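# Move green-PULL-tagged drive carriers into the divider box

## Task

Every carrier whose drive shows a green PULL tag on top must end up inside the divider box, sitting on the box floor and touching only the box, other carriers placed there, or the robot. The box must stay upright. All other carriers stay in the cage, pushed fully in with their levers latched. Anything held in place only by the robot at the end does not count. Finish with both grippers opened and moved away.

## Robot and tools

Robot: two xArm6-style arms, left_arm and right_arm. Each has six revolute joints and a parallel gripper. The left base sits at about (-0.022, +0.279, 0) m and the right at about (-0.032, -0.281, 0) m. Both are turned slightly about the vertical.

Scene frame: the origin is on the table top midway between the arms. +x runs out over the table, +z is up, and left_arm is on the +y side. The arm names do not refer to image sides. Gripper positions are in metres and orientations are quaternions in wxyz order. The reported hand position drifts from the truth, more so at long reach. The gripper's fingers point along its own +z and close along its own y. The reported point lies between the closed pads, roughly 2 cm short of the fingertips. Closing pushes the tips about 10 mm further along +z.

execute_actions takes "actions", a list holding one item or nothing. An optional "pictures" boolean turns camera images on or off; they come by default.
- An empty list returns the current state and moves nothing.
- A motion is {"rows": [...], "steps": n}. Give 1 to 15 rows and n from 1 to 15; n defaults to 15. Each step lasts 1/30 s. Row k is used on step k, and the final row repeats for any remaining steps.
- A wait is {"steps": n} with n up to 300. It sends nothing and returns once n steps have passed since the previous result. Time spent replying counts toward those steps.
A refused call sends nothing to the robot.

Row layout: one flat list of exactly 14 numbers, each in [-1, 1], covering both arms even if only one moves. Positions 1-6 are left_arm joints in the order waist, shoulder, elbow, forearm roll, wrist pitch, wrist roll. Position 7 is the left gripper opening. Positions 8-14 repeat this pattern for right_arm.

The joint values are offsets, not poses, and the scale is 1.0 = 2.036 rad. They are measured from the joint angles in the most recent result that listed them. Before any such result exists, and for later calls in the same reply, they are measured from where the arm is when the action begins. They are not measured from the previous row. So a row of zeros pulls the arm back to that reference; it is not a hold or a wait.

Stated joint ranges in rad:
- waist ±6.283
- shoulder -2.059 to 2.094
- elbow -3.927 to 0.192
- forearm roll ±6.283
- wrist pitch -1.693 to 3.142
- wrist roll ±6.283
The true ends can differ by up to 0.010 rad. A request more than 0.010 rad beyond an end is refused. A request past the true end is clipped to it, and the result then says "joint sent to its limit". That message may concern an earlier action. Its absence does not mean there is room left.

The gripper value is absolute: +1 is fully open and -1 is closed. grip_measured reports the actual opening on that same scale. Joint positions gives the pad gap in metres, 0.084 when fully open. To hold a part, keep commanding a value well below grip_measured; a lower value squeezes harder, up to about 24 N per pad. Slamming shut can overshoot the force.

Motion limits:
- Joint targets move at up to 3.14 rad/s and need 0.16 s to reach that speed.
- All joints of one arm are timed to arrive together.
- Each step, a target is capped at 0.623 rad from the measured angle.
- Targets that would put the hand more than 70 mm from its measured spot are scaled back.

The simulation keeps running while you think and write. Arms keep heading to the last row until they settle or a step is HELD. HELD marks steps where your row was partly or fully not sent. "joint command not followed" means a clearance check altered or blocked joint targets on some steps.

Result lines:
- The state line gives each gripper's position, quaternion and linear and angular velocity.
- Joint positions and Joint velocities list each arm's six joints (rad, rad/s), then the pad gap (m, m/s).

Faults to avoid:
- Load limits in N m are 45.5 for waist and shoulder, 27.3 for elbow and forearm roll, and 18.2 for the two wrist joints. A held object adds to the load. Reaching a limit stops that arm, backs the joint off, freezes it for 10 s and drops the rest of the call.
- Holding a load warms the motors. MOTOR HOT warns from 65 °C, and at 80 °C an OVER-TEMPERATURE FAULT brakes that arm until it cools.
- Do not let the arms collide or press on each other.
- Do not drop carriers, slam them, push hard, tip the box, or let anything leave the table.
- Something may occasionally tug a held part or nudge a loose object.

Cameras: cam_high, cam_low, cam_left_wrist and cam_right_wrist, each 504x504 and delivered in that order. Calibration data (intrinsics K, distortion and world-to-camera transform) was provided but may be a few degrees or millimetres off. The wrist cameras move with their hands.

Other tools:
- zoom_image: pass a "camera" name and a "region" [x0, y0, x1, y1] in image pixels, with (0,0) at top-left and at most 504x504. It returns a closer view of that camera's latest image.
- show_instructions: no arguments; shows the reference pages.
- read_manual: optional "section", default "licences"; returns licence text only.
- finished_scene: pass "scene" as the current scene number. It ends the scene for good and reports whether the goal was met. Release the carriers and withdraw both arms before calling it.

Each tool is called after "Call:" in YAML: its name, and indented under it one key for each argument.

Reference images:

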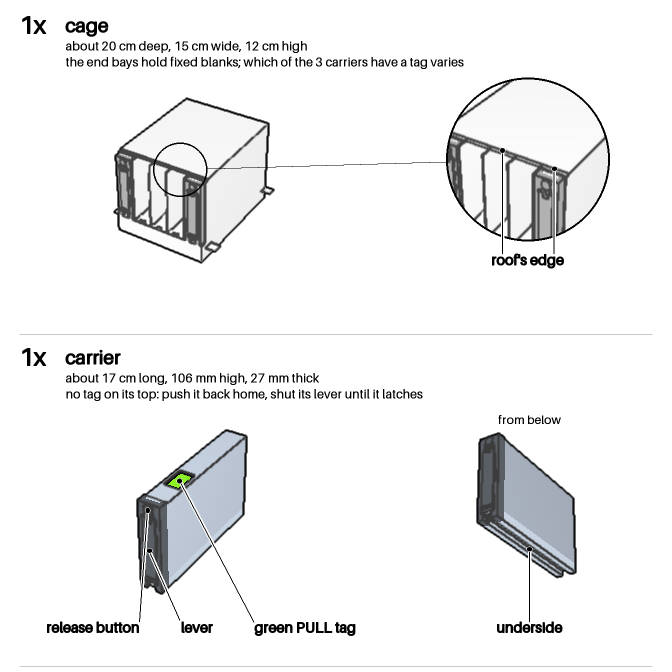

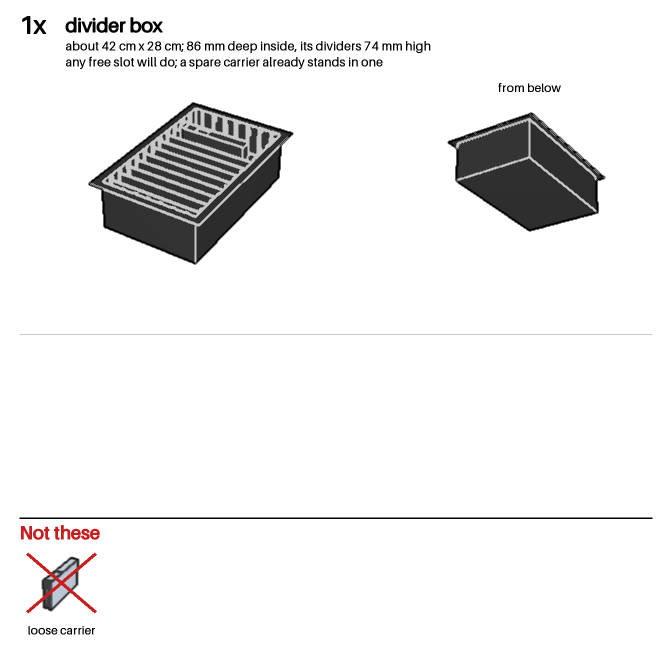

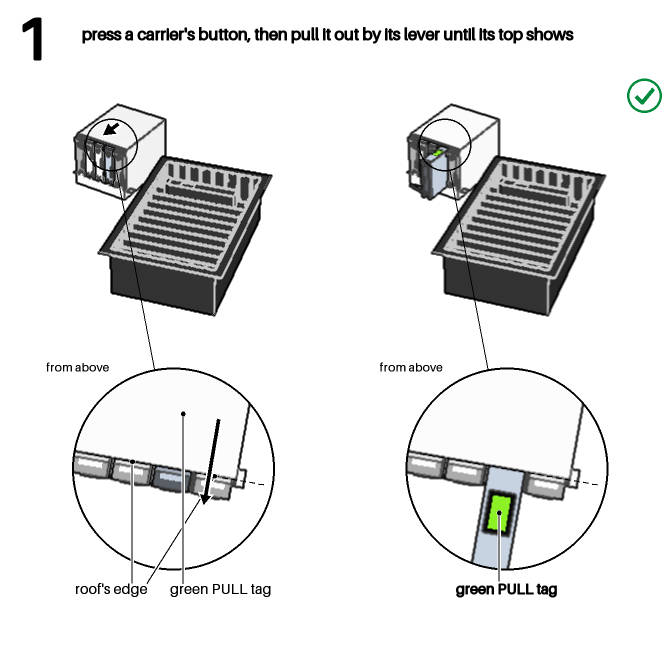

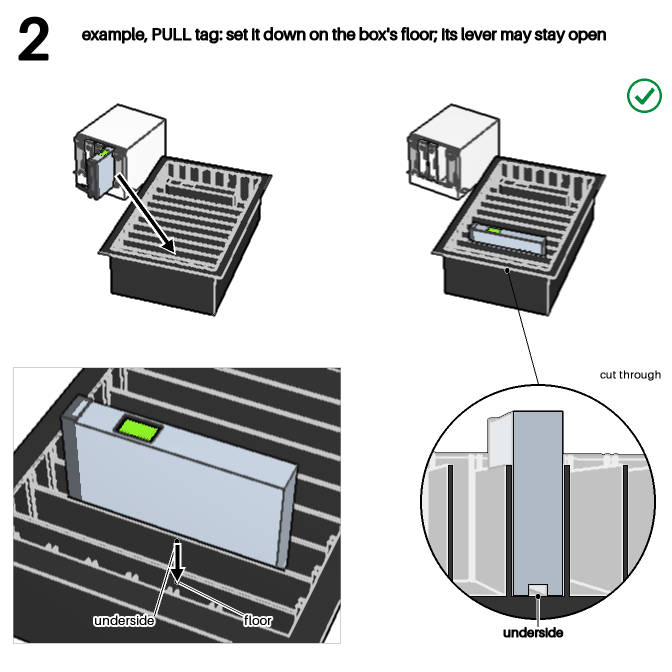

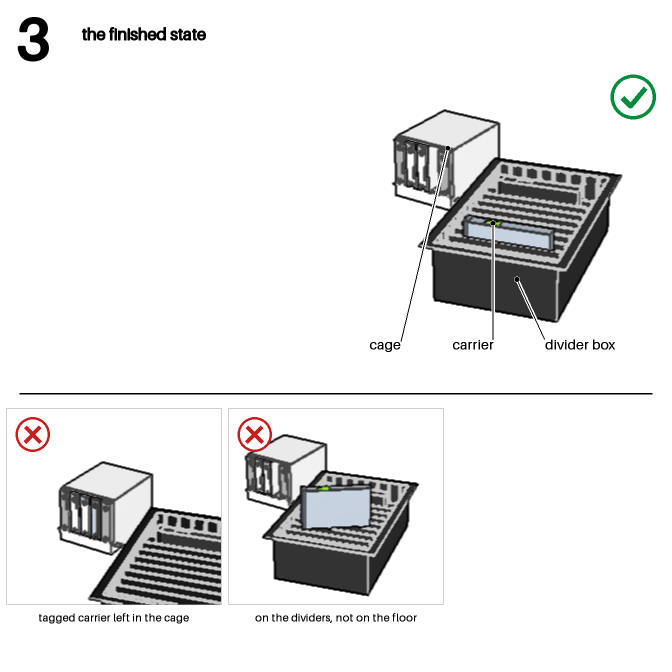

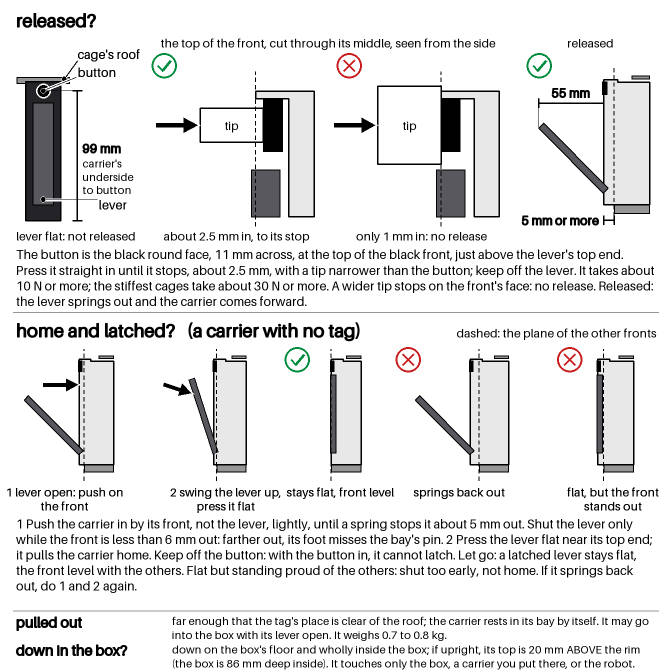

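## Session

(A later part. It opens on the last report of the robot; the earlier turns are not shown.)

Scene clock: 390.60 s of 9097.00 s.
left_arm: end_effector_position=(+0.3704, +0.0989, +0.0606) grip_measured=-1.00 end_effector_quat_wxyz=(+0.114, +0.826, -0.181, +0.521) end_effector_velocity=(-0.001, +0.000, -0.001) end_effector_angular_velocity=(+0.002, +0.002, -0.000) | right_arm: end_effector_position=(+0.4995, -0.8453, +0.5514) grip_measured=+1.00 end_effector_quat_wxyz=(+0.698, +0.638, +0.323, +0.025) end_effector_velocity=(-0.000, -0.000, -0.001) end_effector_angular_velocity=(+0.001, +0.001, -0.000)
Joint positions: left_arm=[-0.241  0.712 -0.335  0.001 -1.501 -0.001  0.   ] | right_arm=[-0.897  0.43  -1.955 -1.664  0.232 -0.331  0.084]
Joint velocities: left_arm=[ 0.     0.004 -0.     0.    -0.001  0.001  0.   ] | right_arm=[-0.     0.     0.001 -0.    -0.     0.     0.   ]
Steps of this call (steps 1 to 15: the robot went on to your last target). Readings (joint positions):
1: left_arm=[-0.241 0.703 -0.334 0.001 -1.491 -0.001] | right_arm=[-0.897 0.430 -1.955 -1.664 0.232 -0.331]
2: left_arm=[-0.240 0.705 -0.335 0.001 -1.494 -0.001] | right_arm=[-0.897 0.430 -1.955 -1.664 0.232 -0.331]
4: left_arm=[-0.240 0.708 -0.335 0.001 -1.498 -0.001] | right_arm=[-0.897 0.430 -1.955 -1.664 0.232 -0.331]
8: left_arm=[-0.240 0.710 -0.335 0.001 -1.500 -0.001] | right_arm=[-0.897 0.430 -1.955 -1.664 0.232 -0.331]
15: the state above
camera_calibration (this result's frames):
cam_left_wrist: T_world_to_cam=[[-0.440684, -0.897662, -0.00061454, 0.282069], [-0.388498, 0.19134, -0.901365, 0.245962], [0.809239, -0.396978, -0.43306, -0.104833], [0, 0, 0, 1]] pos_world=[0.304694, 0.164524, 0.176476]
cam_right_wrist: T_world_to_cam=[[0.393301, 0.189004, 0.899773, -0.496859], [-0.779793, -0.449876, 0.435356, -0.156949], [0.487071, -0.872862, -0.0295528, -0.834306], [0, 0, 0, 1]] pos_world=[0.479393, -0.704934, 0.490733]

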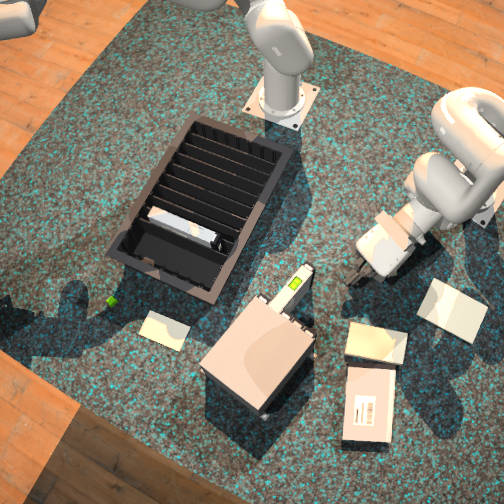

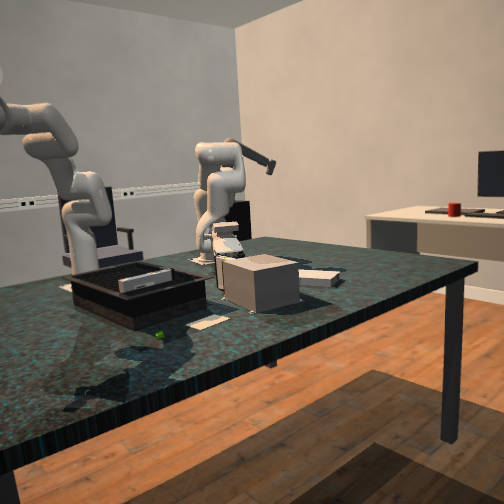

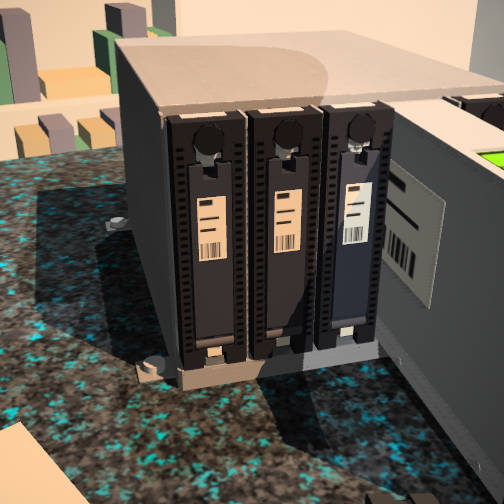

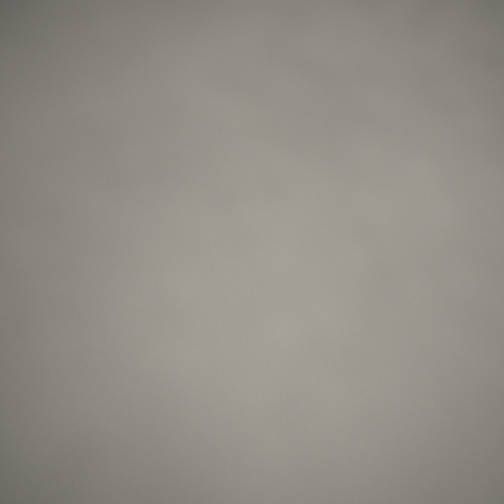

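Call:
execute_actions:
  actions:
    - {"rows":[[0,-0.3,-0.1,0,0.3,0,0.1,0,0,0,0,0,0,1]]}
  pictures: false

Call:
execute_actions:
  actions:
    - {"steps":25}
  pictures: false

Call:
execute_actions:
  actions:
    - {"rows":[[-0.058,0,-0.3545,0,0.9455,-0.176,0.1,0,0,0,0,0,0,1]]}
  pictures: false

Call:
execute_actions:
  actions:
    - {"steps":40}
  pictures: false

Call:
execute_actions:
  actions:
    - {"rows":[[0,0.061,0,0,0,0,0.1,0,0,0,0,0,0,1]]}
  pictures: false

Call:
execute_actions:
  actions:
    - {"steps":10}
  pictures: false

Call:
execute_actions:
  actions:
    - {"rows":[[0,0.052,0.05,0,-0.102,0,0.1,0,0,0,0,0,0,1]]}
  pictures: false

Call:
execute_actions:
  actions:
    - {"steps":12}
  pictures: false

Call:
execute_actions:
  actions:
    - {"rows":[[0,0,0,0,0,0,-1,0,0,0,0,0,0,1]],"steps":12}

Call:
execute_actions:
  actions:
    - {"rows":[[0,-0.0064,-0.0035,0,0.01,0,-1,0,0,0,0,0,0,1]]}
  pictures: false

Call:
execute_actions:
  actions:
    - {"steps":15}

Scene clock: 405.67 s of 9097.00 s.
left_arm: end_effector_position=(+0.4581, +0.0586, +0.1852) grip_measured=+0.09 end_effector_quat_wxyz=(+0.126, +0.791, -0.173, +0.573) end_effector_velocity=(+0.148, -0.068, +0.346) end_effector_angular_velocity=(-0.120, -0.268, -0.000) | right_arm: end_effector_position=(+0.4995, -0.8453, +0.5514) grip_measured=+1.00 end_effector_quat_wxyz=(+0.698, +0.638, +0.323, +0.025) end_effector_velocity=(-0.001, -0.000, +0.000) end_effector_angular_velocity=(-0.001, +0.001, -0.001)
Joint positions: left_arm=[-0.24   0.325 -0.465  0.001 -1.115 -0.001  0.048] | right_arm=[-0.897  0.43  -1.955 -1.664  0.232 -0.331  0.084]
Joint velocities: left_arm=[ 0.    -0.877 -0.289  0.     0.872  0.002  0.   ] | right_arm=[-0.001 -0.     0.    -0.001  0.    -0.001  0.   ]
Steps of this call (steps 1 to 15: the robot went on to your last target; steps 16 to 90: nothing new was sent; then 11.57 s passed at rest; steps 91 to 105: all 15 steps of this action). Readings (joint positions):
91: left_arm=[-0.241 0.712 -0.335 0.001 -1.501 -0.001] | right_arm=[-0.897 0.430 -1.955 -1.664 0.232 -0.331]
92: left_arm=[-0.241 0.709 -0.336 0.001 -1.497 -0.001] | right_arm=[-0.897 0.430 -1.955 -1.664 0.232 -0.331]
94: left_arm=[-0.241 0.673 -0.345 0.001 -1.456 -0.001] | right_arm=[-0.897 0.430 -1.955 -1.664 0.232 -0.331]
98: left_arm=[-0.240 0.536 -0.396 0.001 -1.325 -0.001] | right_arm=[-0.897 0.430 -1.955 -1.664 0.232 -0.331]
105: the state above

Scene clock: 406.50 s of 9097.00 s.
left_arm: end_effector_position=(+0.4863, +0.0457, +0.2804) grip_measured=+0.09 end_effector_quat_wxyz=(+0.132, +0.769, -0.168, +0.602) end_effector_velocity=(+0.000, -0.000, +0.002) end_effector_angular_velocity=(-0.002, -0.004, +0.000) | right_arm: end_effector_position=(+0.4995, -0.8453, +0.5514) grip_measured=+1.00 end_effector_quat_wxyz=(+0.698, +0.638, +0.323, +0.025) end_effector_velocity=(-0.001, -0.001, +0.000) end_effector_angular_velocity=(-0.000, -0.000, -0.001)
Joint positions: left_arm=[-0.241  0.101 -0.539  0.001 -0.89  -0.001  0.048] | right_arm=[-0.897  0.43  -1.955 -1.664  0.232 -0.331  0.084]
Joint velocities: left_arm=[-0.    -0.003 -0.001 -0.     0.    -0.001 -0.   ] | right_arm=[-0.001 -0.     0.     0.     0.    -0.     0.   ]
Steps of this call (steps 1 to 25: the robot went on to your last target). Readings (joint positions):
1: left_arm=[-0.241 0.296 -0.474 0.001 -1.086 -0.001] | right_arm=[-0.897 0.430 -1.955 -1.664 0.232 -0.331]
2: left_arm=[-0.241 0.267 -0.484 0.001 -1.057 -0.001] | right_arm=[-0.897 0.430 -1.955 -1.664 0.232 -0.331]
4: left_arm=[-0.241 0.210 -0.503 0.001 -0.999 -0.001] | right_arm=[-0.897 0.430 -1.955 -1.664 0.232 -0.331]
8: left_arm=[-0.240 0.125 -0.533 0.001 -0.918 -0.001] | right_arm=[-0.897 0.430 -1.955 -1.664 0.232 -0.331]
25: the state above

Scene clock: 407.00 s of 9097.00 s.
left_arm: end_effector_position=(+0.5527, -0.0368, +0.3772) grip_measured=+0.09 end_effector_quat_wxyz=(+0.208, +0.801, -0.114, +0.550) end_effector_velocity=(+0.107, -0.199, +0.180) end_effector_angular_velocity=(-0.123, +0.906, -0.010) | right_arm: end_effector_position=(+0.4995, -0.8453, +0.5514) grip_measured=+1.00 end_effector_quat_wxyz=(+0.698, +0.638, +0.323, +0.025) end_effector_velocity=(+0.000, -0.001, -0.001) end_effector_angular_velocity=(+0.002, +0.001, -0.000)
Joint positions: left_arm=[-0.313  0.101 -0.97   0.001 -0.388 -0.22   0.048] | right_arm=[-0.897  0.43  -1.955 -1.664  0.232 -0.331  0.084]
Joint velocities: left_arm=[-0.188 -0.002 -1.195 -0.     1.931 -0.573 -0.   ] | right_arm=[-0.     0.002 -0.     0.001 -0.     0.     0.   ]
Steps of this call (steps 1 to 15: all 15 steps of this action). Readings (joint positions):
1: left_arm=[-0.241 0.101 -0.539 0.001 -0.890 -0.001] | right_arm=[-0.897 0.430 -1.955 -1.664 0.232 -0.331]
2: left_arm=[-0.241 0.101 -0.541 0.001 -0.886 -0.003] | right_arm=[-0.897 0.430 -1.955 -1.664 0.232 -0.331]
4: left_arm=[-0.248 0.103 -0.576 0.001 -0.845 -0.026] | right_arm=[-0.897 0.430 -1.955 -1.664 0.232 -0.331]
8: left_arm=[-0.274 0.101 -0.723 0.001 -0.706 -0.101] | right_arm=[-0.897 0.430 -1.955 -1.664 0.232 -0.331]
15: the state above

Scene clock: 408.33 s of 9097.00 s.
left_arm: end_effector_position=(+0.4331, +0.0013, +0.2385) grip_measured=+0.09 end_effector_quat_wxyz=(+0.027, +0.994, -0.095, +0.056) end_effector_velocity=(-0.000, +0.000, +0.001) end_effector_angular_velocity=(-0.000, -0.001, +0.000) | right_arm: end_effector_position=(+0.4995, -0.8453, +0.5514) grip_measured=+1.00 end_effector_quat_wxyz=(+0.698, +0.638, +0.323, +0.025) end_effector_velocity=(+0.000, -0.000, -0.001) end_effector_angular_velocity=(-0.000, +0.002, -0.000)
Joint positions: left_arm=[-0.359  0.101 -1.26   0.001  1.034 -0.359  0.048] | right_arm=[-0.897  0.43  -1.955 -1.664  0.232 -0.331  0.084]
Joint velocities: left_arm=[ 0.    -0.002  0.     0.     0.001  0.     0.   ] | right_arm=[-0.     0.001 -0.    -0.001 -0.    -0.     0.   ]
Steps of this call (steps 1 to 40: the robot went on to your last target). Readings (joint positions):
1: left_arm=[-0.319 0.101 -1.011 0.001 -0.318 -0.239] | right_arm=[-0.897 0.430 -1.955 -1.664 0.232 -0.331]
2: left_arm=[-0.326 0.101 -1.054 0.001 -0.240 -0.260] | right_arm=[-0.897 0.430 -1.955 -1.664 0.232 -0.331]
4: left_arm=[-0.339 0.100 -1.134 0.001 -0.067 -0.297] | right_arm=[-0.897 0.430 -1.955 -1.664 0.232 -0.331]
8: left_arm=[-0.353 0.099 -1.226 0.001 0.279 -0.340] | right_arm=[-0.897 0.430 -1.955 -1.664 0.232 -0.331]
40: the state above

Scene clock: 408.83 s of 9097.00 s.
left_arm: end_effector_position=(+0.4275, +0.0048, +0.1749) grip_measured=+0.09 end_effector_quat_wxyz=(+0.001, +0.995, -0.095, +0.003) end_effector_velocity=(-0.005, +0.003, -0.012) end_effector_angular_velocity=(+0.014, +0.023, -0.000) | right_arm: end_effector_position=(+0.4995, -0.8453, +0.5514) grip_measured=+1.00 end_effector_quat_wxyz=(+0.698, +0.638, +0.323, +0.025) end_effector_velocity=(-0.000, -0.000, -0.000) end_effector_angular_velocity=(+0.001, +0.000, -0.000)
Joint positions: left_arm=[-0.359  0.223 -1.262  0.001  1.034 -0.359  0.048] | right_arm=[-0.897  0.43  -1.955 -1.664  0.232 -0.331  0.084]
Joint velocities: left_arm=[-0.     0.014  0.01   0.     0.002  0.    -0.   ] | right_arm=[-0.001  0.001  0.     0.    -0.    -0.     0.   ]
Steps of this call (steps 1 to 15: all 15 steps of this action). Readings (joint positions):
1: left_arm=[-0.359 0.101 -1.260 0.001 1.034 -0.359] | right_arm=[-0.897 0.430 -1.955 -1.664 0.232 -0.331]
2: left_arm=[-0.359 0.104 -1.261 0.001 1.034 -0.359] | right_arm=[-0.897 0.430 -1.955 -1.664 0.232 -0.331]
4: left_arm=[-0.359 0.134 -1.268 0.001 1.033 -0.359] | right_arm=[-0.897 0.430 -1.955 -1.664 0.232 -0.331]
8: left_arm=[-0.359 0.214 -1.252 0.001 1.036 -0.359] | right_arm=[-0.897 0.430 -1.955 -1.664 0.232 -0.331]
15: the state above

Scene clock: 409.17 s of 9097.00 s.
left_arm: end_effector_position=(+0.4267, +0.0053, +0.1729) grip_measured=+0.09 end_effector_quat_wxyz=(-0.000, +0.995, -0.095, +0.001) end_effector_velocity=(-0.000, +0.000, -0.001) end_effector_angular_velocity=(+0.001, +0.002, +0.000) | right_arm: end_effector_position=(+0.4995, -0.8453, +0.5514) grip_measured=+1.00 end_effector_quat_wxyz=(+0.698, +0.638, +0.323, +0.025) end_effector_velocity=(-0.000, -0.001, -0.002) end_effector_angular_velocity=(+0.002, +0.001, -0.000)
Joint positions: left_arm=[-0.359  0.225 -1.26   0.001  1.034 -0.359  0.048] | right_arm=[-0.897  0.43  -1.955 -1.664  0.232 -0.331  0.084]
Joint velocities: left_arm=[-0.     0.002  0.001 -0.     0.    -0.001 -0.   ] | right_arm=[-0.001  0.001  0.001 -0.001 -0.     0.001  0.   ]
Steps of this call (steps 1 to 10: the robot went on to your last target). Readings (joint positions):
1: left_arm=[-0.359 0.223 -1.262 0.001 1.034 -0.359] | right_arm=[-0.897 0.430 -1.955 -1.664 0.232 -0.331]
2: left_arm=[-0.359 0.224 -1.261 0.001 1.034 -0.359] | right_arm=[-0.897 0.430 -1.955 -1.664 0.232 -0.331]
4: left_arm=[-0.359 0.225 -1.261 0.001 1.034 -0.359] | right_arm=[-0.897 0.430 -1.955 -1.664 0.232 -0.331]
8: left_arm=[-0.359 0.225 -1.261 0.001 1.034 -0.359] | right_arm=[-0.897 0.430 -1.955 -1.664 0.232 -0.331]
10: the state above

Scene clock: 409.67 s of 9097.00 s.
left_arm: end_effector_position=(+0.4261, +0.0056, +0.0953) grip_measured=+0.09 end_effector_quat_wxyz=(+0.001, +0.995, -0.095, +0.002) end_effector_velocity=(+0.004, -0.002, -0.002) end_effector_angular_velocity=(-0.012, -0.020, -0.000) | right_arm: end_effector_position=(+0.4995, -0.8453, +0.5514) grip_measured=+1.00 end_effector_quat_wxyz=(+0.698, +0.638, +0.323, +0.025) end_effector_velocity=(-0.000, -0.000, -0.000) end_effector_angular_velocity=(+0.000, +0.000, -0.001)
Joint positions: left_arm=[-0.359  0.328 -1.163  0.001  0.829 -0.359  0.048] | right_arm=[-0.897  0.43  -1.955 -1.664  0.232 -0.331  0.084]
Joint velocities: left_arm=[ 0.     0.003  0.009 -0.    -0.036  0.    -0.   ] | right_arm=[-0.001 -0.     0.001 -0.     0.     0.     0.   ]
Steps of this call (steps 1 to 15: all 15 steps of this action). Readings (joint positions):
1: left_arm=[-0.359 0.225 -1.260 0.001 1.034 -0.359] | right_arm=[-0.897 0.430 -1.955 -1.664 0.232 -0.331]
2: left_arm=[-0.359 0.226 -1.259 0.001 1.030 -0.359] | right_arm=[-0.897 0.430 -1.955 -1.664 0.232 -0.331]
4: left_arm=[-0.359 0.242 -1.246 0.001 0.989 -0.359] | right_arm=[-0.897 0.430 -1.955 -1.664 0.232 -0.331]
8: left_arm=[-0.359 0.312 -1.175 0.001 0.875 -0.359] | right_arm=[-0.897 0.430 -1.955 -1.664 0.232 -0.331]
15: the state above

Scene clock: 410.07 s of 9097.00 s.
left_arm: end_effector_position=(+0.4250, +0.0062, +0.0928) grip_measured=+0.09 end_effector_quat_wxyz=(+0.000, +0.995, -0.095, +0.001) end_effector_velocity=(-0.001, +0.001, -0.002) end_effector_angular_velocity=(+0.002, +0.003, -0.001) | right_arm: end_effector_position=(+0.4995, -0.8453, +0.5514) grip_measured=+1.00 end_effector_quat_wxyz=(+0.698, +0.638, +0.323, +0.025) end_effector_velocity=(-0.000, -0.000, -0.000) end_effector_angular_velocity=(-0.000, +0.001, -0.000)
Joint positions: left_arm=[-0.359  0.331 -1.159  0.001  0.827 -0.359  0.048] | right_arm=[-0.897  0.43  -1.955 -1.664  0.232 -0.331  0.084]
Joint velocities: left_arm=[ 0.     0.002  0.001 -0.    -0.     0.001 -0.   ] | right_arm=[-0.001  0.001  0.    -0.001 -0.    -0.     0.   ]
Steps of this call (steps 1 to 12: the robot went on to your last target). Readings (joint positions):
1: left_arm=[-0.359 0.329 -1.162 0.001 0.828 -0.359] | right_arm=[-0.897 0.430 -1.955 -1.664 0.232 -0.331]
2: left_arm=[-0.359 0.329 -1.161 0.001 0.828 -0.359] | right_arm=[-0.897 0.430 -1.955 -1.664 0.232 -0.331]
4: left_arm=[-0.359 0.330 -1.160 0.001 0.827 -0.359] | right_arm=[-0.897 0.430 -1.955 -1.664 0.232 -0.331]
8: left_arm=[-0.359 0.331 -1.159 0.001 0.827 -0.359] | right_arm=[-0.897 0.430 -1.955 -1.664 0.232 -0.331]
12: the state above

Scene clock: 410.47 s of 9097.00 s.
left_arm: end_effector_position=(+0.4250, +0.0064, +0.0928) grip_measured=-0.40 end_effector_quat_wxyz=(-0.000, +0.996, -0.095, +0.001) end_effector_velocity=(-0.000, -0.000, -0.000) end_effector_angular_velocity=(+0.000, +0.000, -0.002) | right_arm: end_effector_position=(+0.4995, -0.8453, +0.5514) grip_measured=+1.00 end_effector_quat_wxyz=(+0.698, +0.638, +0.323, +0.025) end_effector_velocity=(+0.000, +0.001, +0.001) end_effector_angular_velocity=(-0.001, -0.001, +0.001)
Joint positions: left_arm=[-0.358  0.331 -1.159  0.001  0.827 -0.359  0.027] | right_arm=[-0.897  0.43  -1.955 -1.664  0.232 -0.331  0.084]
Joint velocities: left_arm=[-0.     0.     0.001 -0.    -0.     0.002  0.   ] | right_arm=[ 0.001 -0.001  0.    -0.    -0.     0.001  0.   ]
Steps of this call (steps 1 to 12: all 12 steps of this action). Readings (joint positions):
1: left_arm=[-0.359 0.331 -1.159 0.001 0.827 -0.359] | right_arm=[-0.897 0.430 -1.955 -1.664 0.232 -0.331]
2: left_arm=[-0.359 0.331 -1.159 0.001 0.827 -0.359] | right_arm=[-0.897 0.430 -1.955 -1.664 0.232 -0.331]
4: left_arm=[-0.359 0.331 -1.159 0.001 0.827 -0.359] | right_arm=[-0.897 0.430 -1.955 -1.664 0.232 -0.331]
8: left_arm=[-0.358 0.331 -1.159 0.001 0.827 -0.359] | right_arm=[-0.897 0.430 -1.955 -1.664 0.232 -0.331]
12: the state above
camera_calibration (this result's frames):
cam_left_wrist: T_world_to_cam=[[-0.200608, -0.979425, 0.0219864, 0.119552], [-0.979661, 0.200662, 0.000251354, 0.481442], [-0.00465801, -0.0214888, -0.999758, 0.22436], [0, 0, 0, 1]] pos_world=[0.496678, 0.0253063, 0.221556]
cam_right_wrist: T_world_to_cam=[[0.393301, 0.189005, 0.899773, -0.496859], [-0.779793, -0.449876, 0.435357, -0.156949], [0.487071, -0.872863, -0.0295525, -0.834306], [0, 0, 0, 1]] pos_world=[0.479393, -0.704934, 0.490733]

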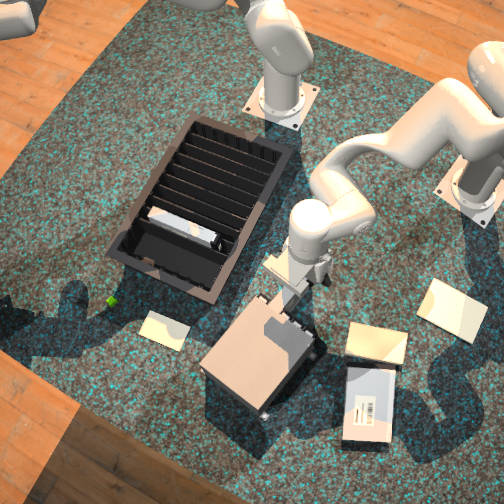

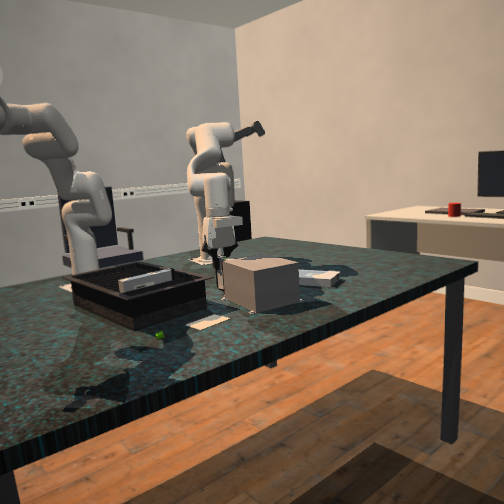

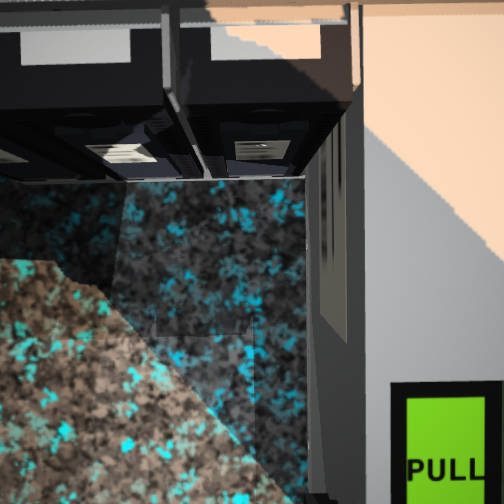

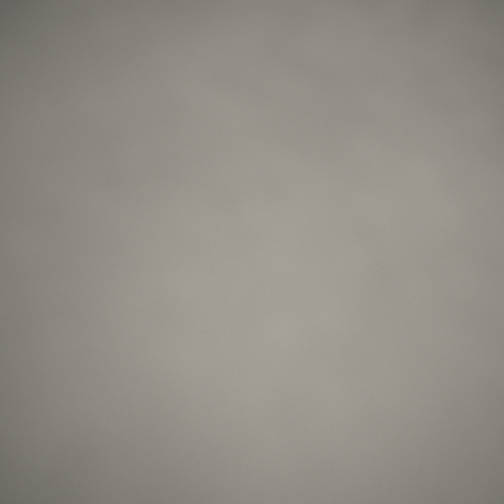

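Scene clock: 410.97 s of 9097.00 s.
left_arm: end_effector_position=(+0.4233, +0.0068, +0.0988) grip_measured=-0.40 end_effector_quat_wxyz=(-0.001, +0.995, -0.095, -0.002) end_effector_velocity=(+0.001, -0.000, +0.004) end_effector_angular_velocity=(-0.001, -0.003, -0.001) | right_arm: end_effector_position=(+0.4995, -0.8453, +0.5514) grip_measured=+1.00 end_effector_quat_wxyz=(+0.698, +0.638, +0.323, +0.025) end_effector_velocity=(+0.000, +0.000, -0.000) end_effector_angular_velocity=(-0.001, +0.002, +0.001)
Joint positions: left_arm=[-0.359  0.319 -1.163  0.     0.848 -0.359  0.027] | right_arm=[-0.897  0.43  -1.955 -1.664  0.232 -0.331  0.084]
Joint velocities: left_arm=[ 0.    -0.006 -0.003  0.001  0.005  0.001  0.   ] | right_arm=[ 0.001  0.     0.    -0.001  0.    -0.001  0.   ]
Steps of this call (steps 1 to 15: all 15 steps of this action). Readings (joint positions):
1: left_arm=[-0.358 0.331 -1.159 0.001 0.827 -0.359] | right_arm=[-0.897 0.430 -1.955 -1.664 0.232 -0.331]
2: left_arm=[-0.358 0.330 -1.159 0.001 0.828 -0.359] | right_arm=[-0.897 0.430 -1.955 -1.664 0.232 -0.331]
4: left_arm=[-0.358 0.328 -1.161 0.001 0.834 -0.359] | right_arm=[-0.897 0.430 -1.955 -1.664 0.232 -0.331]
8: left_arm=[-0.359 0.322 -1.162 0.000 0.844 -0.359] | right_arm=[-0.897 0.430 -1.955 -1.664 0.232 -0.331]
15: the state above

Scene clock: 411.47 s of 9097.00 s.
left_arm: end_effector_position=(+0.4239, +0.0067, +0.0999) grip_measured=-0.40 end_effector_quat_wxyz=(-0.001, +0.995, -0.095, -0.001) end_effector_velocity=(+0.001, -0.000, +0.002) end_effector_angular_velocity=(-0.002, -0.004, +0.000) | right_arm: end_effector_position=(+0.4995, -0.8453, +0.5514) grip_measured=+1.00 end_effector_quat_wxyz=(+0.698, +0.638, +0.323, +0.025) end_effector_velocity=(-0.000, -0.000, +0.001) end_effector_angular_velocity=(-0.001, -0.000, -0.000)
Joint positions: left_arm=[-0.359  0.318 -1.164  0.001  0.849 -0.359  0.027] | right_arm=[-0.897  0.43  -1.955 -1.664  0.232 -0.331  0.084]
Joint velocities: left_arm=[ 0.001 -0.003 -0.002  0.    -0.     0.    -0.   ] | right_arm=[-0.    -0.    -0.001  0.    -0.    -0.001  0.   ]
Steps of this call (steps 1 to 15: the robot went on to your last target). Readings (joint positions):
1: left_arm=[-0.359 0.319 -1.163 0.000 0.849 -0.359] | right_arm=[-0.897 0.430 -1.955 -1.664 0.232 -0.331]
2: left_arm=[-0.359 0.319 -1.163 0.000 0.849 -0.359] | right_arm=[-0.897 0.430 -1.955 -1.664 0.232 -0.331]
4: left_arm=[-0.359 0.319 -1.163 0.001 0.849 -0.359] | right_arm=[-0.897 0.430 -1.955 -1.664 0.232 -0.331]
8: left_arm=[-0.359 0.318 -1.164 0.001 0.849 -0.359] | right_arm=[-0.897 0.430 -1.955 -1.664 0.232 -0.331]
15: the state above
All arms were judged still, so your last target was given up. Only a new action makes them travel on or press farther. Fingers that are still opening or closing keep moving.
camera_calibration (this result's frames):
cam_left_wrist: T_world_to_cam=[[-0.201032, -0.979362, 0.0208641, 0.1197], [-0.979552, 0.201154, 0.00388055, 0.479894], [-0.00799735, -0.0196573, -0.999775, 0.232818], [0, 0, 0, 1]] pos_world=[0.496007, 0.0252738, 0.228406]
cam_right_wrist: T_world_to_cam=[[0.393301, 0.189005, 0.899773, -0.496859], [-0.779793, -0.449876, 0.435356, -0.156949], [0.487071, -0.872863, -0.0295523, -0.834306], [0, 0, 0, 1]] pos_world=[0.479393, -0.704934, 0.490734]

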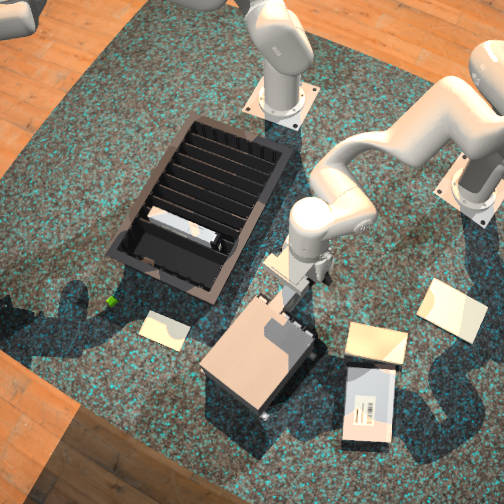

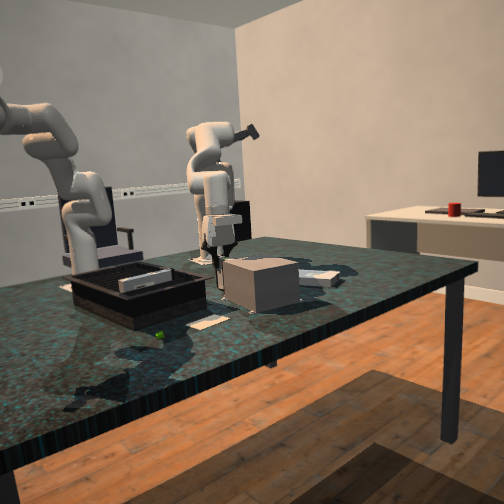

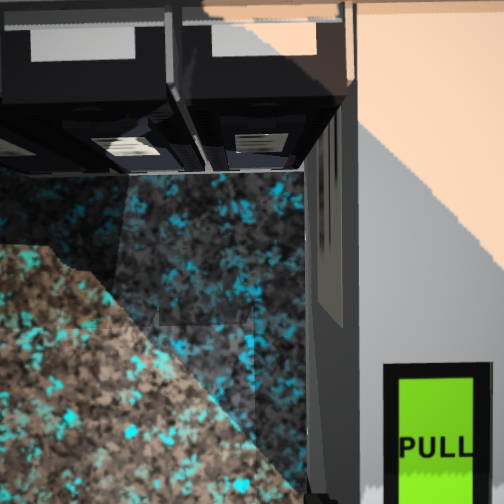

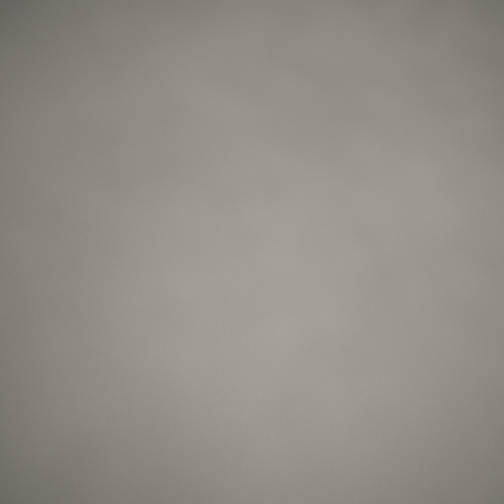

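Call:
execute_actions:
  actions: []

Scene clock: 432.93 s of 9097.00 s.
left_arm: end_effector_position=(+0.4249, +0.0064, +0.1007) grip_measured=-0.40 end_effector_quat_wxyz=(-0.000, +0.995, -0.095, +0.000) end_effector_velocity=(+0.001, -0.000, +0.001) end_effector_angular_velocity=(-0.001, -0.002, -0.001) | right_arm: end_effector_position=(+0.4995, -0.8453, +0.5514) grip_measured=+1.00 end_effector_quat_wxyz=(+0.698, +0.638, +0.323, +0.025) end_effector_velocity=(-0.001, -0.001, +0.001) end_effector_angular_velocity=(-0.000, -0.001, -0.001)
Joint positions: left_arm=[-0.358  0.318 -1.166  0.001  0.847 -0.359  0.027] | right_arm=[-0.897  0.43  -1.955 -1.664  0.232 -0.331  0.084]
Joint velocities: left_arm=[ 0.    -0.001 -0.001  0.     0.     0.001  0.   ] | right_arm=[-0.001 -0.001  0.     0.     0.     0.     0.   ]
Steps of this call (steps 1 to 100: nothing new was sent; then 18.13 s passed at rest). Readings (joint positions):
1: left_arm=[-0.359 0.318 -1.164 0.001 0.849 -0.359] | right_arm=[-0.897 0.430 -1.955 -1.664 0.232 -0.331]
2: left_arm=[-0.359 0.318 -1.164 0.001 0.849 -0.359] | right_arm=[-0.897 0.430 -1.955 -1.664 0.232 -0.331]
4: left_arm=[-0.359 0.318 -1.164 0.001 0.849 -0.359] | right_arm=[-0.897 0.430 -1.955 -1.664 0.232 -0.331]
8: left_arm=[-0.359 0.317 -1.165 0.001 0.849 -0.359] | right_arm=[-0.897 0.430 -1.955 -1.664 0.232 -0.331]
100: the state above
camera_calibration (this result's frames):
cam_left_wrist: T_world_to_cam=[[-0.20064, -0.979422, 0.0218069, 0.119351], [-0.979651, 0.200707, 0.000909279, 0.481302], [-0.00526737, -0.0211807, -0.999762, 0.232466], [0, 0, 0, 1]] pos_world=[0.496679, 0.025218, 0.229371]
cam_right_wrist: T_world_to_cam=[[0.393301, 0.189004, 0.899773, -0.496859], [-0.779793, -0.449876, 0.435356, -0.156949], [0.487071, -0.872862, -0.0295524, -0.834306], [0, 0, 0, 1]] pos_world=[0.479393, -0.704934, 0.490733]

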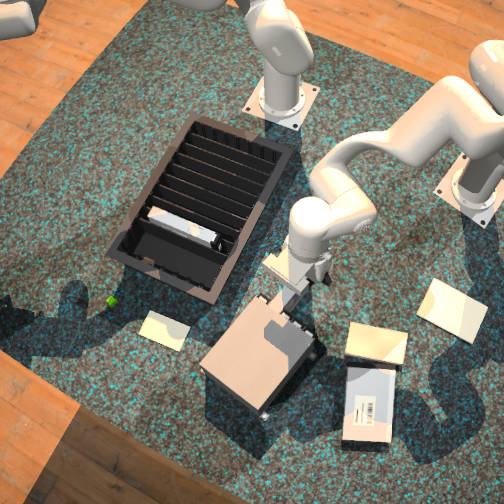

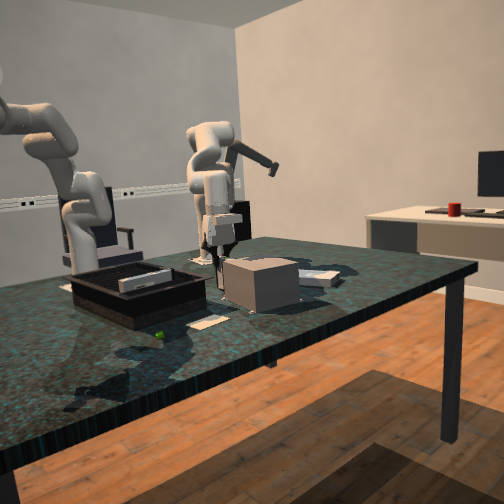

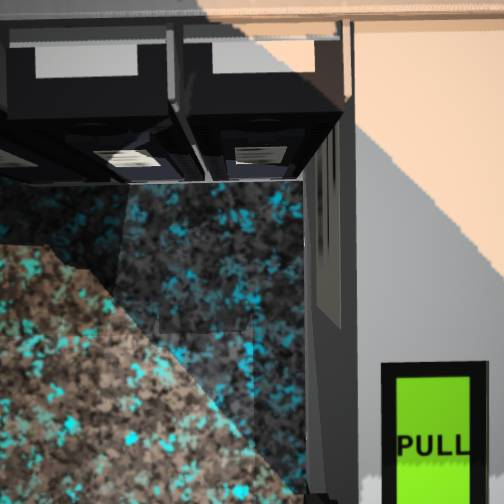

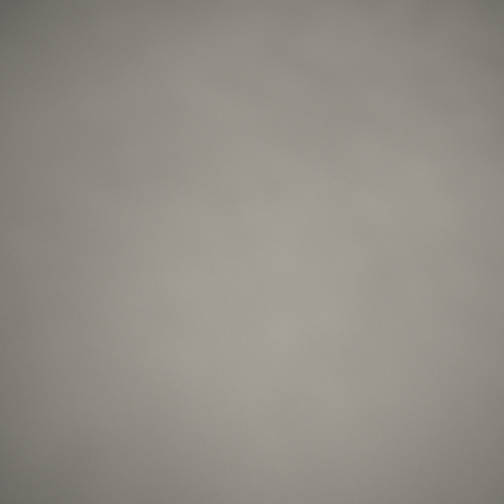

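Call:
execute_actions:
  actions:
    - {"rows":[[-0.001,-0.004,0.006,0,-0.002,-0.001,-1,0,0,0,0,0,0,1],[-0.001,-0.004,0.006,0,-0.002,-0.001,-1,0,0,0,0,0,0,1],[-0.002,-0.008,0.012,0,-0.004,-0.002,-1,0,0,0,0,0,0,1],[-0.002,-0.008,0.012,0,-0.004,-0.002,-1,0,0,0,0,0,0,1],[-0.003,-0.013,0.019,0,-0.006,-0.003,-1,0,0,0,0,0,0,1],[-0.003,-0.013,0.019,0,-0.006,-0.003,-1,0,0,0,0,0,0,1],[-0.004,-0.017,0.025,0,-0.008,-0.004,-1,0,0,0,0,0,0,1],[-0.004,-0.017,0.025,0,-0.008,-0.004,-1,0,0,0,0,0,0,1],[-0.005,-0.021,0.031,0,-0.0096,-0.005,-1,0,0,0,0,0,0,1]]}

Scene clock: 438.67 s of 9097.00 s.
left_arm: end_effector_position=(+0.4103, +0.0095, +0.0998) grip_measured=-0.40 end_effector_quat_wxyz=(-0.000, +0.995, -0.095, -0.000) end_effector_velocity=(-0.009, +0.002, -0.000) end_effector_angular_velocity=(-0.000, -0.001, +0.000) | right_arm: end_effector_position=(+0.4995, -0.8453, +0.5514) grip_measured=+1.00 end_effector_quat_wxyz=(+0.698, +0.638, +0.323, +0.025) end_effector_velocity=(-0.000, +0.000, +0.001) end_effector_angular_velocity=(-0.002, -0.000, -0.000)
Joint positions: left_arm=[-0.368  0.278 -1.106  0.001  0.829 -0.369  0.027] | right_arm=[-0.897  0.43  -1.955 -1.664  0.232 -0.331  0.084]
Joint velocities: left_arm=[-0.007 -0.027  0.039 -0.    -0.013 -0.006 -0.   ] | right_arm=[-0.    -0.001 -0.    -0.001 -0.    -0.     0.   ]
Steps of this call (steps 1 to 90: nothing new was sent; then 2.23 s passed at rest; steps 91 to 105: all 15 steps of this action). Readings (joint positions):
91: left_arm=[-0.358 0.318 -1.166 0.001 0.847 -0.359] | right_arm=[-0.897 0.430 -1.955 -1.664 0.232 -0.331]
92: left_arm=[-0.358 0.317 -1.165 0.001 0.846 -0.359] | right_arm=[-0.897 0.430 -1.955 -1.664 0.232 -0.331]
94: left_arm=[-0.359 0.313 -1.159 0.001 0.843 -0.360] | right_arm=[-0.897 0.430 -1.955 -1.664 0.232 -0.331]
98: left_arm=[-0.363 0.299 -1.137 0.001 0.837 -0.364] | right_arm=[-0.897 0.430 -1.955 -1.664 0.232 -0.331]
105: the state above
camera_calibration (this result's frames):
cam_left_wrist: T_world_to_cam=[[-0.200888, -0.979383, 0.0212955, 0.119616], [-0.979592, 0.200983, 0.00240445, 0.466145], [-0.00663491, -0.0203778, -0.99977, 0.232184], [0, 0, 0, 1]] pos_world=[0.482201, 0.0281941, 0.228462]
cam_right_wrist: T_world_to_cam=[[0.393301, 0.189004, 0.899773, -0.496859], [-0.779793, -0.449876, 0.435356, -0.156949], [0.48707, -0.872863, -0.0295525, -0.834306], [0, 0, 0, 1]] pos_world=[0.479393, -0.704934, 0.490733]

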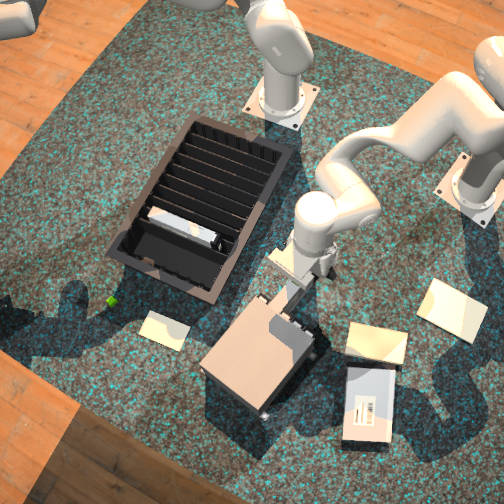

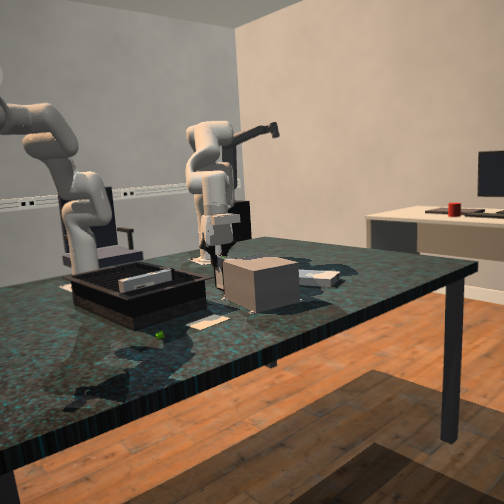

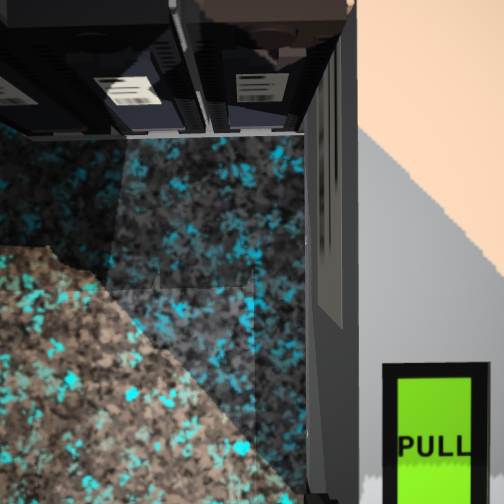

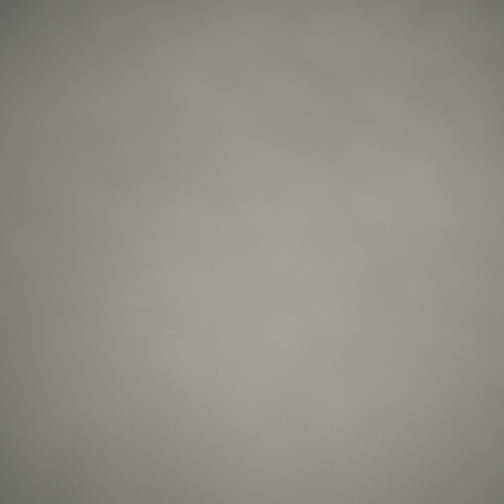

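Call:
execute_actions:
  actions:
    - {"rows":[[-0.0015,-0.0055,0.0075,0,-0.002,-0.0015,-1,0,0,0,0,0,0,1],[-0.003,-0.011,0.015,0,-0.004,-0.003,-1,0,0,0,0,0,0,1],[-0.0044,-0.0165,0.0225,0,-0.006,-0.0044,-1,0,0,0,0,0,0,1],[-0.0059,-0.022,0.03,0,-0.008,-0.0059,-1,0,0,0,0,0,0,1],[-0.0074,-0.0275,0.0375,0,-0.01,-0.0074,-1,0,0,0,0,0,0,1],[-0.009,-0.033,0.045,0,-0.012,-0.009,-1,0,0,0,0,0,0,1],[-0.0105,-0.0385,0.0525,0,-0.014,-0.0105,-1,0,0,0,0,0,0,1],[-0.0121,-0.044,0.06,0,-0.016,-0.0121,-1,0,0,0,0,0,0,1],[-0.0137,-0.0495,0.0672,0,-0.018,-0.0137,-1,0,0,0,0,0,0,1],[-0.0153,-0.055,0.0745,0,-0.02,-0.0153,-1,0,0,0,0,0,0,1],[-0.017,-0.0604,0.0817,0,-0.0217,-0.017,-1,0,0,0,0,0,0,1],[-0.0186,-0.0658,0.0888,0,-0.0235,-0.0186,-1,0,0,0,0,0,0,1],[-0.0203,-0.0712,0.096,0,-0.0253,-0.0203,-1,0,0,0,0,0,0,1],[-0.022,-0.0766,0.103,0,-0.027,-0.022,-1,0,0,0,0,0,0,1]]}
  pictures: false

Call:
execute_actions:
  actions:
    - {"steps":15}

Scene clock: 445.37 s of 9097.00 s.
left_arm: end_effector_position=(+0.3681, +0.0170, +0.1006) grip_measured=-0.40 end_effector_quat_wxyz=(-0.001, +0.995, -0.095, -0.000) end_effector_velocity=(-0.115, +0.020, +0.002) end_effector_angular_velocity=(-0.003, -0.006, -0.007) | right_arm: end_effector_position=(+0.4995, -0.8453, +0.5514) grip_measured=+1.00 end_effector_quat_wxyz=(+0.698, +0.638, +0.323, +0.025) end_effector_velocity=(+0.000, -0.000, -0.001) end_effector_angular_velocity=(+0.002, +0.000, +0.000)
Joint positions: left_arm=[-0.402  0.158 -0.944  0.001  0.787 -0.402  0.027] | right_arm=[-0.897  0.43  -1.955 -1.664  0.232 -0.331  0.084]
Joint velocities: left_arm=[-0.1   -0.325  0.429  0.001 -0.11  -0.094  0.   ] | right_arm=[ 0.     0.001  0.    -0.001  0.     0.002  0.   ]
Steps of this call (steps 1 to 15: the robot went on to your last target; steps 16 to 90: nothing new was sent; then 3.20 s passed at rest; steps 91 to 105: all 15 steps of this action). Readings (joint positions):
91: left_arm=[-0.369 0.275 -1.102 0.001 0.828 -0.369] | right_arm=[-0.897 0.430 -1.955 -1.664 0.232 -0.331]
92: left_arm=[-0.369 0.274 -1.101 0.001 0.827 -0.370] | right_arm=[-0.897 0.430 -1.955 -1.664 0.232 -0.331]
94: left_arm=[-0.371 0.267 -1.091 0.001 0.825 -0.372] | right_arm=[-0.897 0.430 -1.955 -1.664 0.232 -0.331]
98: left_arm=[-0.380 0.234 -1.045 0.001 0.813 -0.381] | right_arm=[-0.897 0.430 -1.955 -1.664 0.232 -0.331]
105: the state above

Scene clock: 445.87 s of 9097.00 s.
left_arm: end_effector_position=(+0.3557, +0.0194, +0.1008) grip_measured=-0.40 end_effector_quat_wxyz=(-0.000, +0.995, -0.095, +0.000) end_effector_velocity=(-0.001, +0.000, -0.000) end_effector_angular_velocity=(+0.001, +0.001, +0.001) | right_arm: end_effector_position=(+0.4995, -0.8453, +0.5514) grip_measured=+1.00 end_effector_quat_wxyz=(+0.698, +0.638, +0.323, +0.025) end_effector_velocity=(+0.000, +0.000, +0.000) end_effector_angular_velocity=(-0.000, +0.000, +0.000)
Joint positions: left_arm=[-0.413  0.122 -0.896  0.001  0.774 -0.413  0.027] | right_arm=[-0.897  0.43  -1.955 -1.664  0.232 -0.331  0.084]
Joint velocities: left_arm=[-0.001 -0.002  0.003  0.    -0.    -0.002  0.   ] | right_arm=[ 0.    -0.    -0.     0.     0.    -0.001  0.   ]
Steps of this call (steps 1 to 15: the robot went on to your last target). Readings (joint positions):
1: left_arm=[-0.405 0.148 -0.930 0.001 0.783 -0.405] | right_arm=[-0.897 0.430 -1.955 -1.664 0.232 -0.331]
2: left_arm=[-0.408 0.140 -0.919 0.001 0.781 -0.408] | right_arm=[-0.897 0.430 -1.955 -1.664 0.232 -0.331]
4: left_arm=[-0.411 0.130 -0.907 0.001 0.777 -0.411] | right_arm=[-0.897 0.430 -1.955 -1.664 0.232 -0.331]
8: left_arm=[-0.413 0.124 -0.899 0.001 0.775 -0.413] | right_arm=[-0.897 0.430 -1.955 -1.664 0.232 -0.331]
15: the state above
camera_calibration (this result's frames):
cam_left_wrist: T_world_to_cam=[[-0.200916, -0.979365, 0.0218516, 0.118305], [-0.979594, 0.200986, 0.00103913, 0.410799], [-0.00540957, -0.021197, -0.999761, 0.232577], [0, 0, 0, 1]] pos_world=[0.427444, 0.0382291, 0.22951]
cam_right_wrist: T_world_to_cam=[[0.393301, 0.189004, 0.899773, -0.496859], [-0.779793, -0.449876, 0.435356, -0.156949], [0.48707, -0.872863, -0.0295527, -0.834306], [0, 0, 0, 1]] pos_world=[0.479393, -0.704934, 0.490733]

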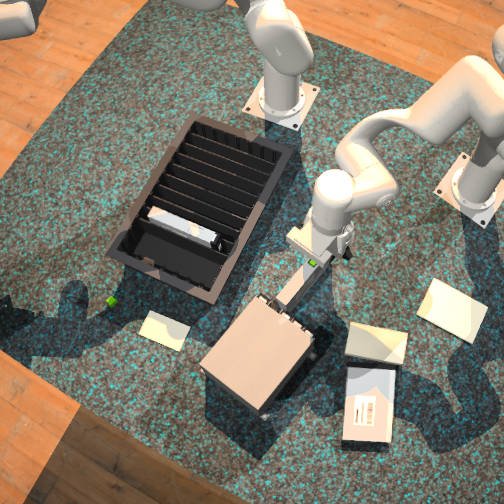

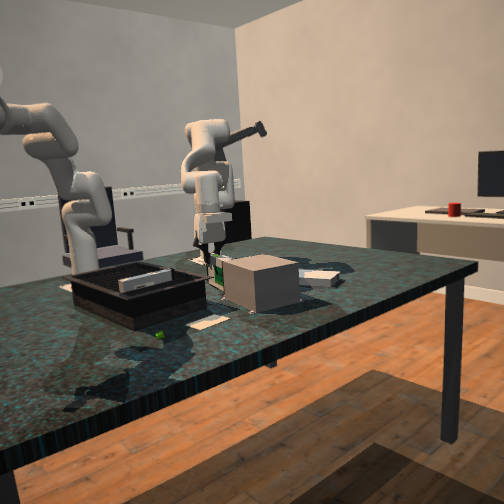

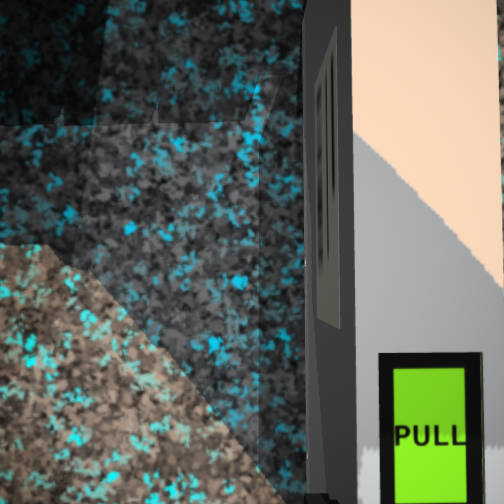

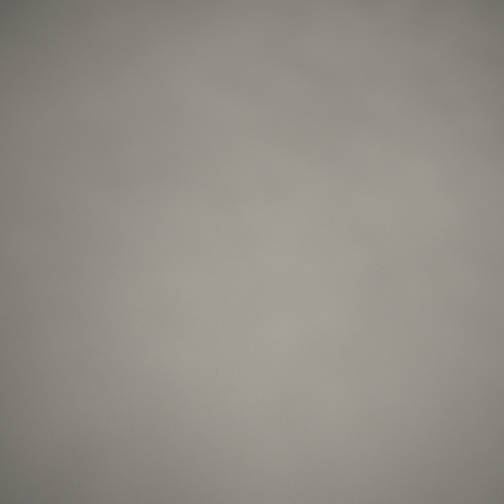

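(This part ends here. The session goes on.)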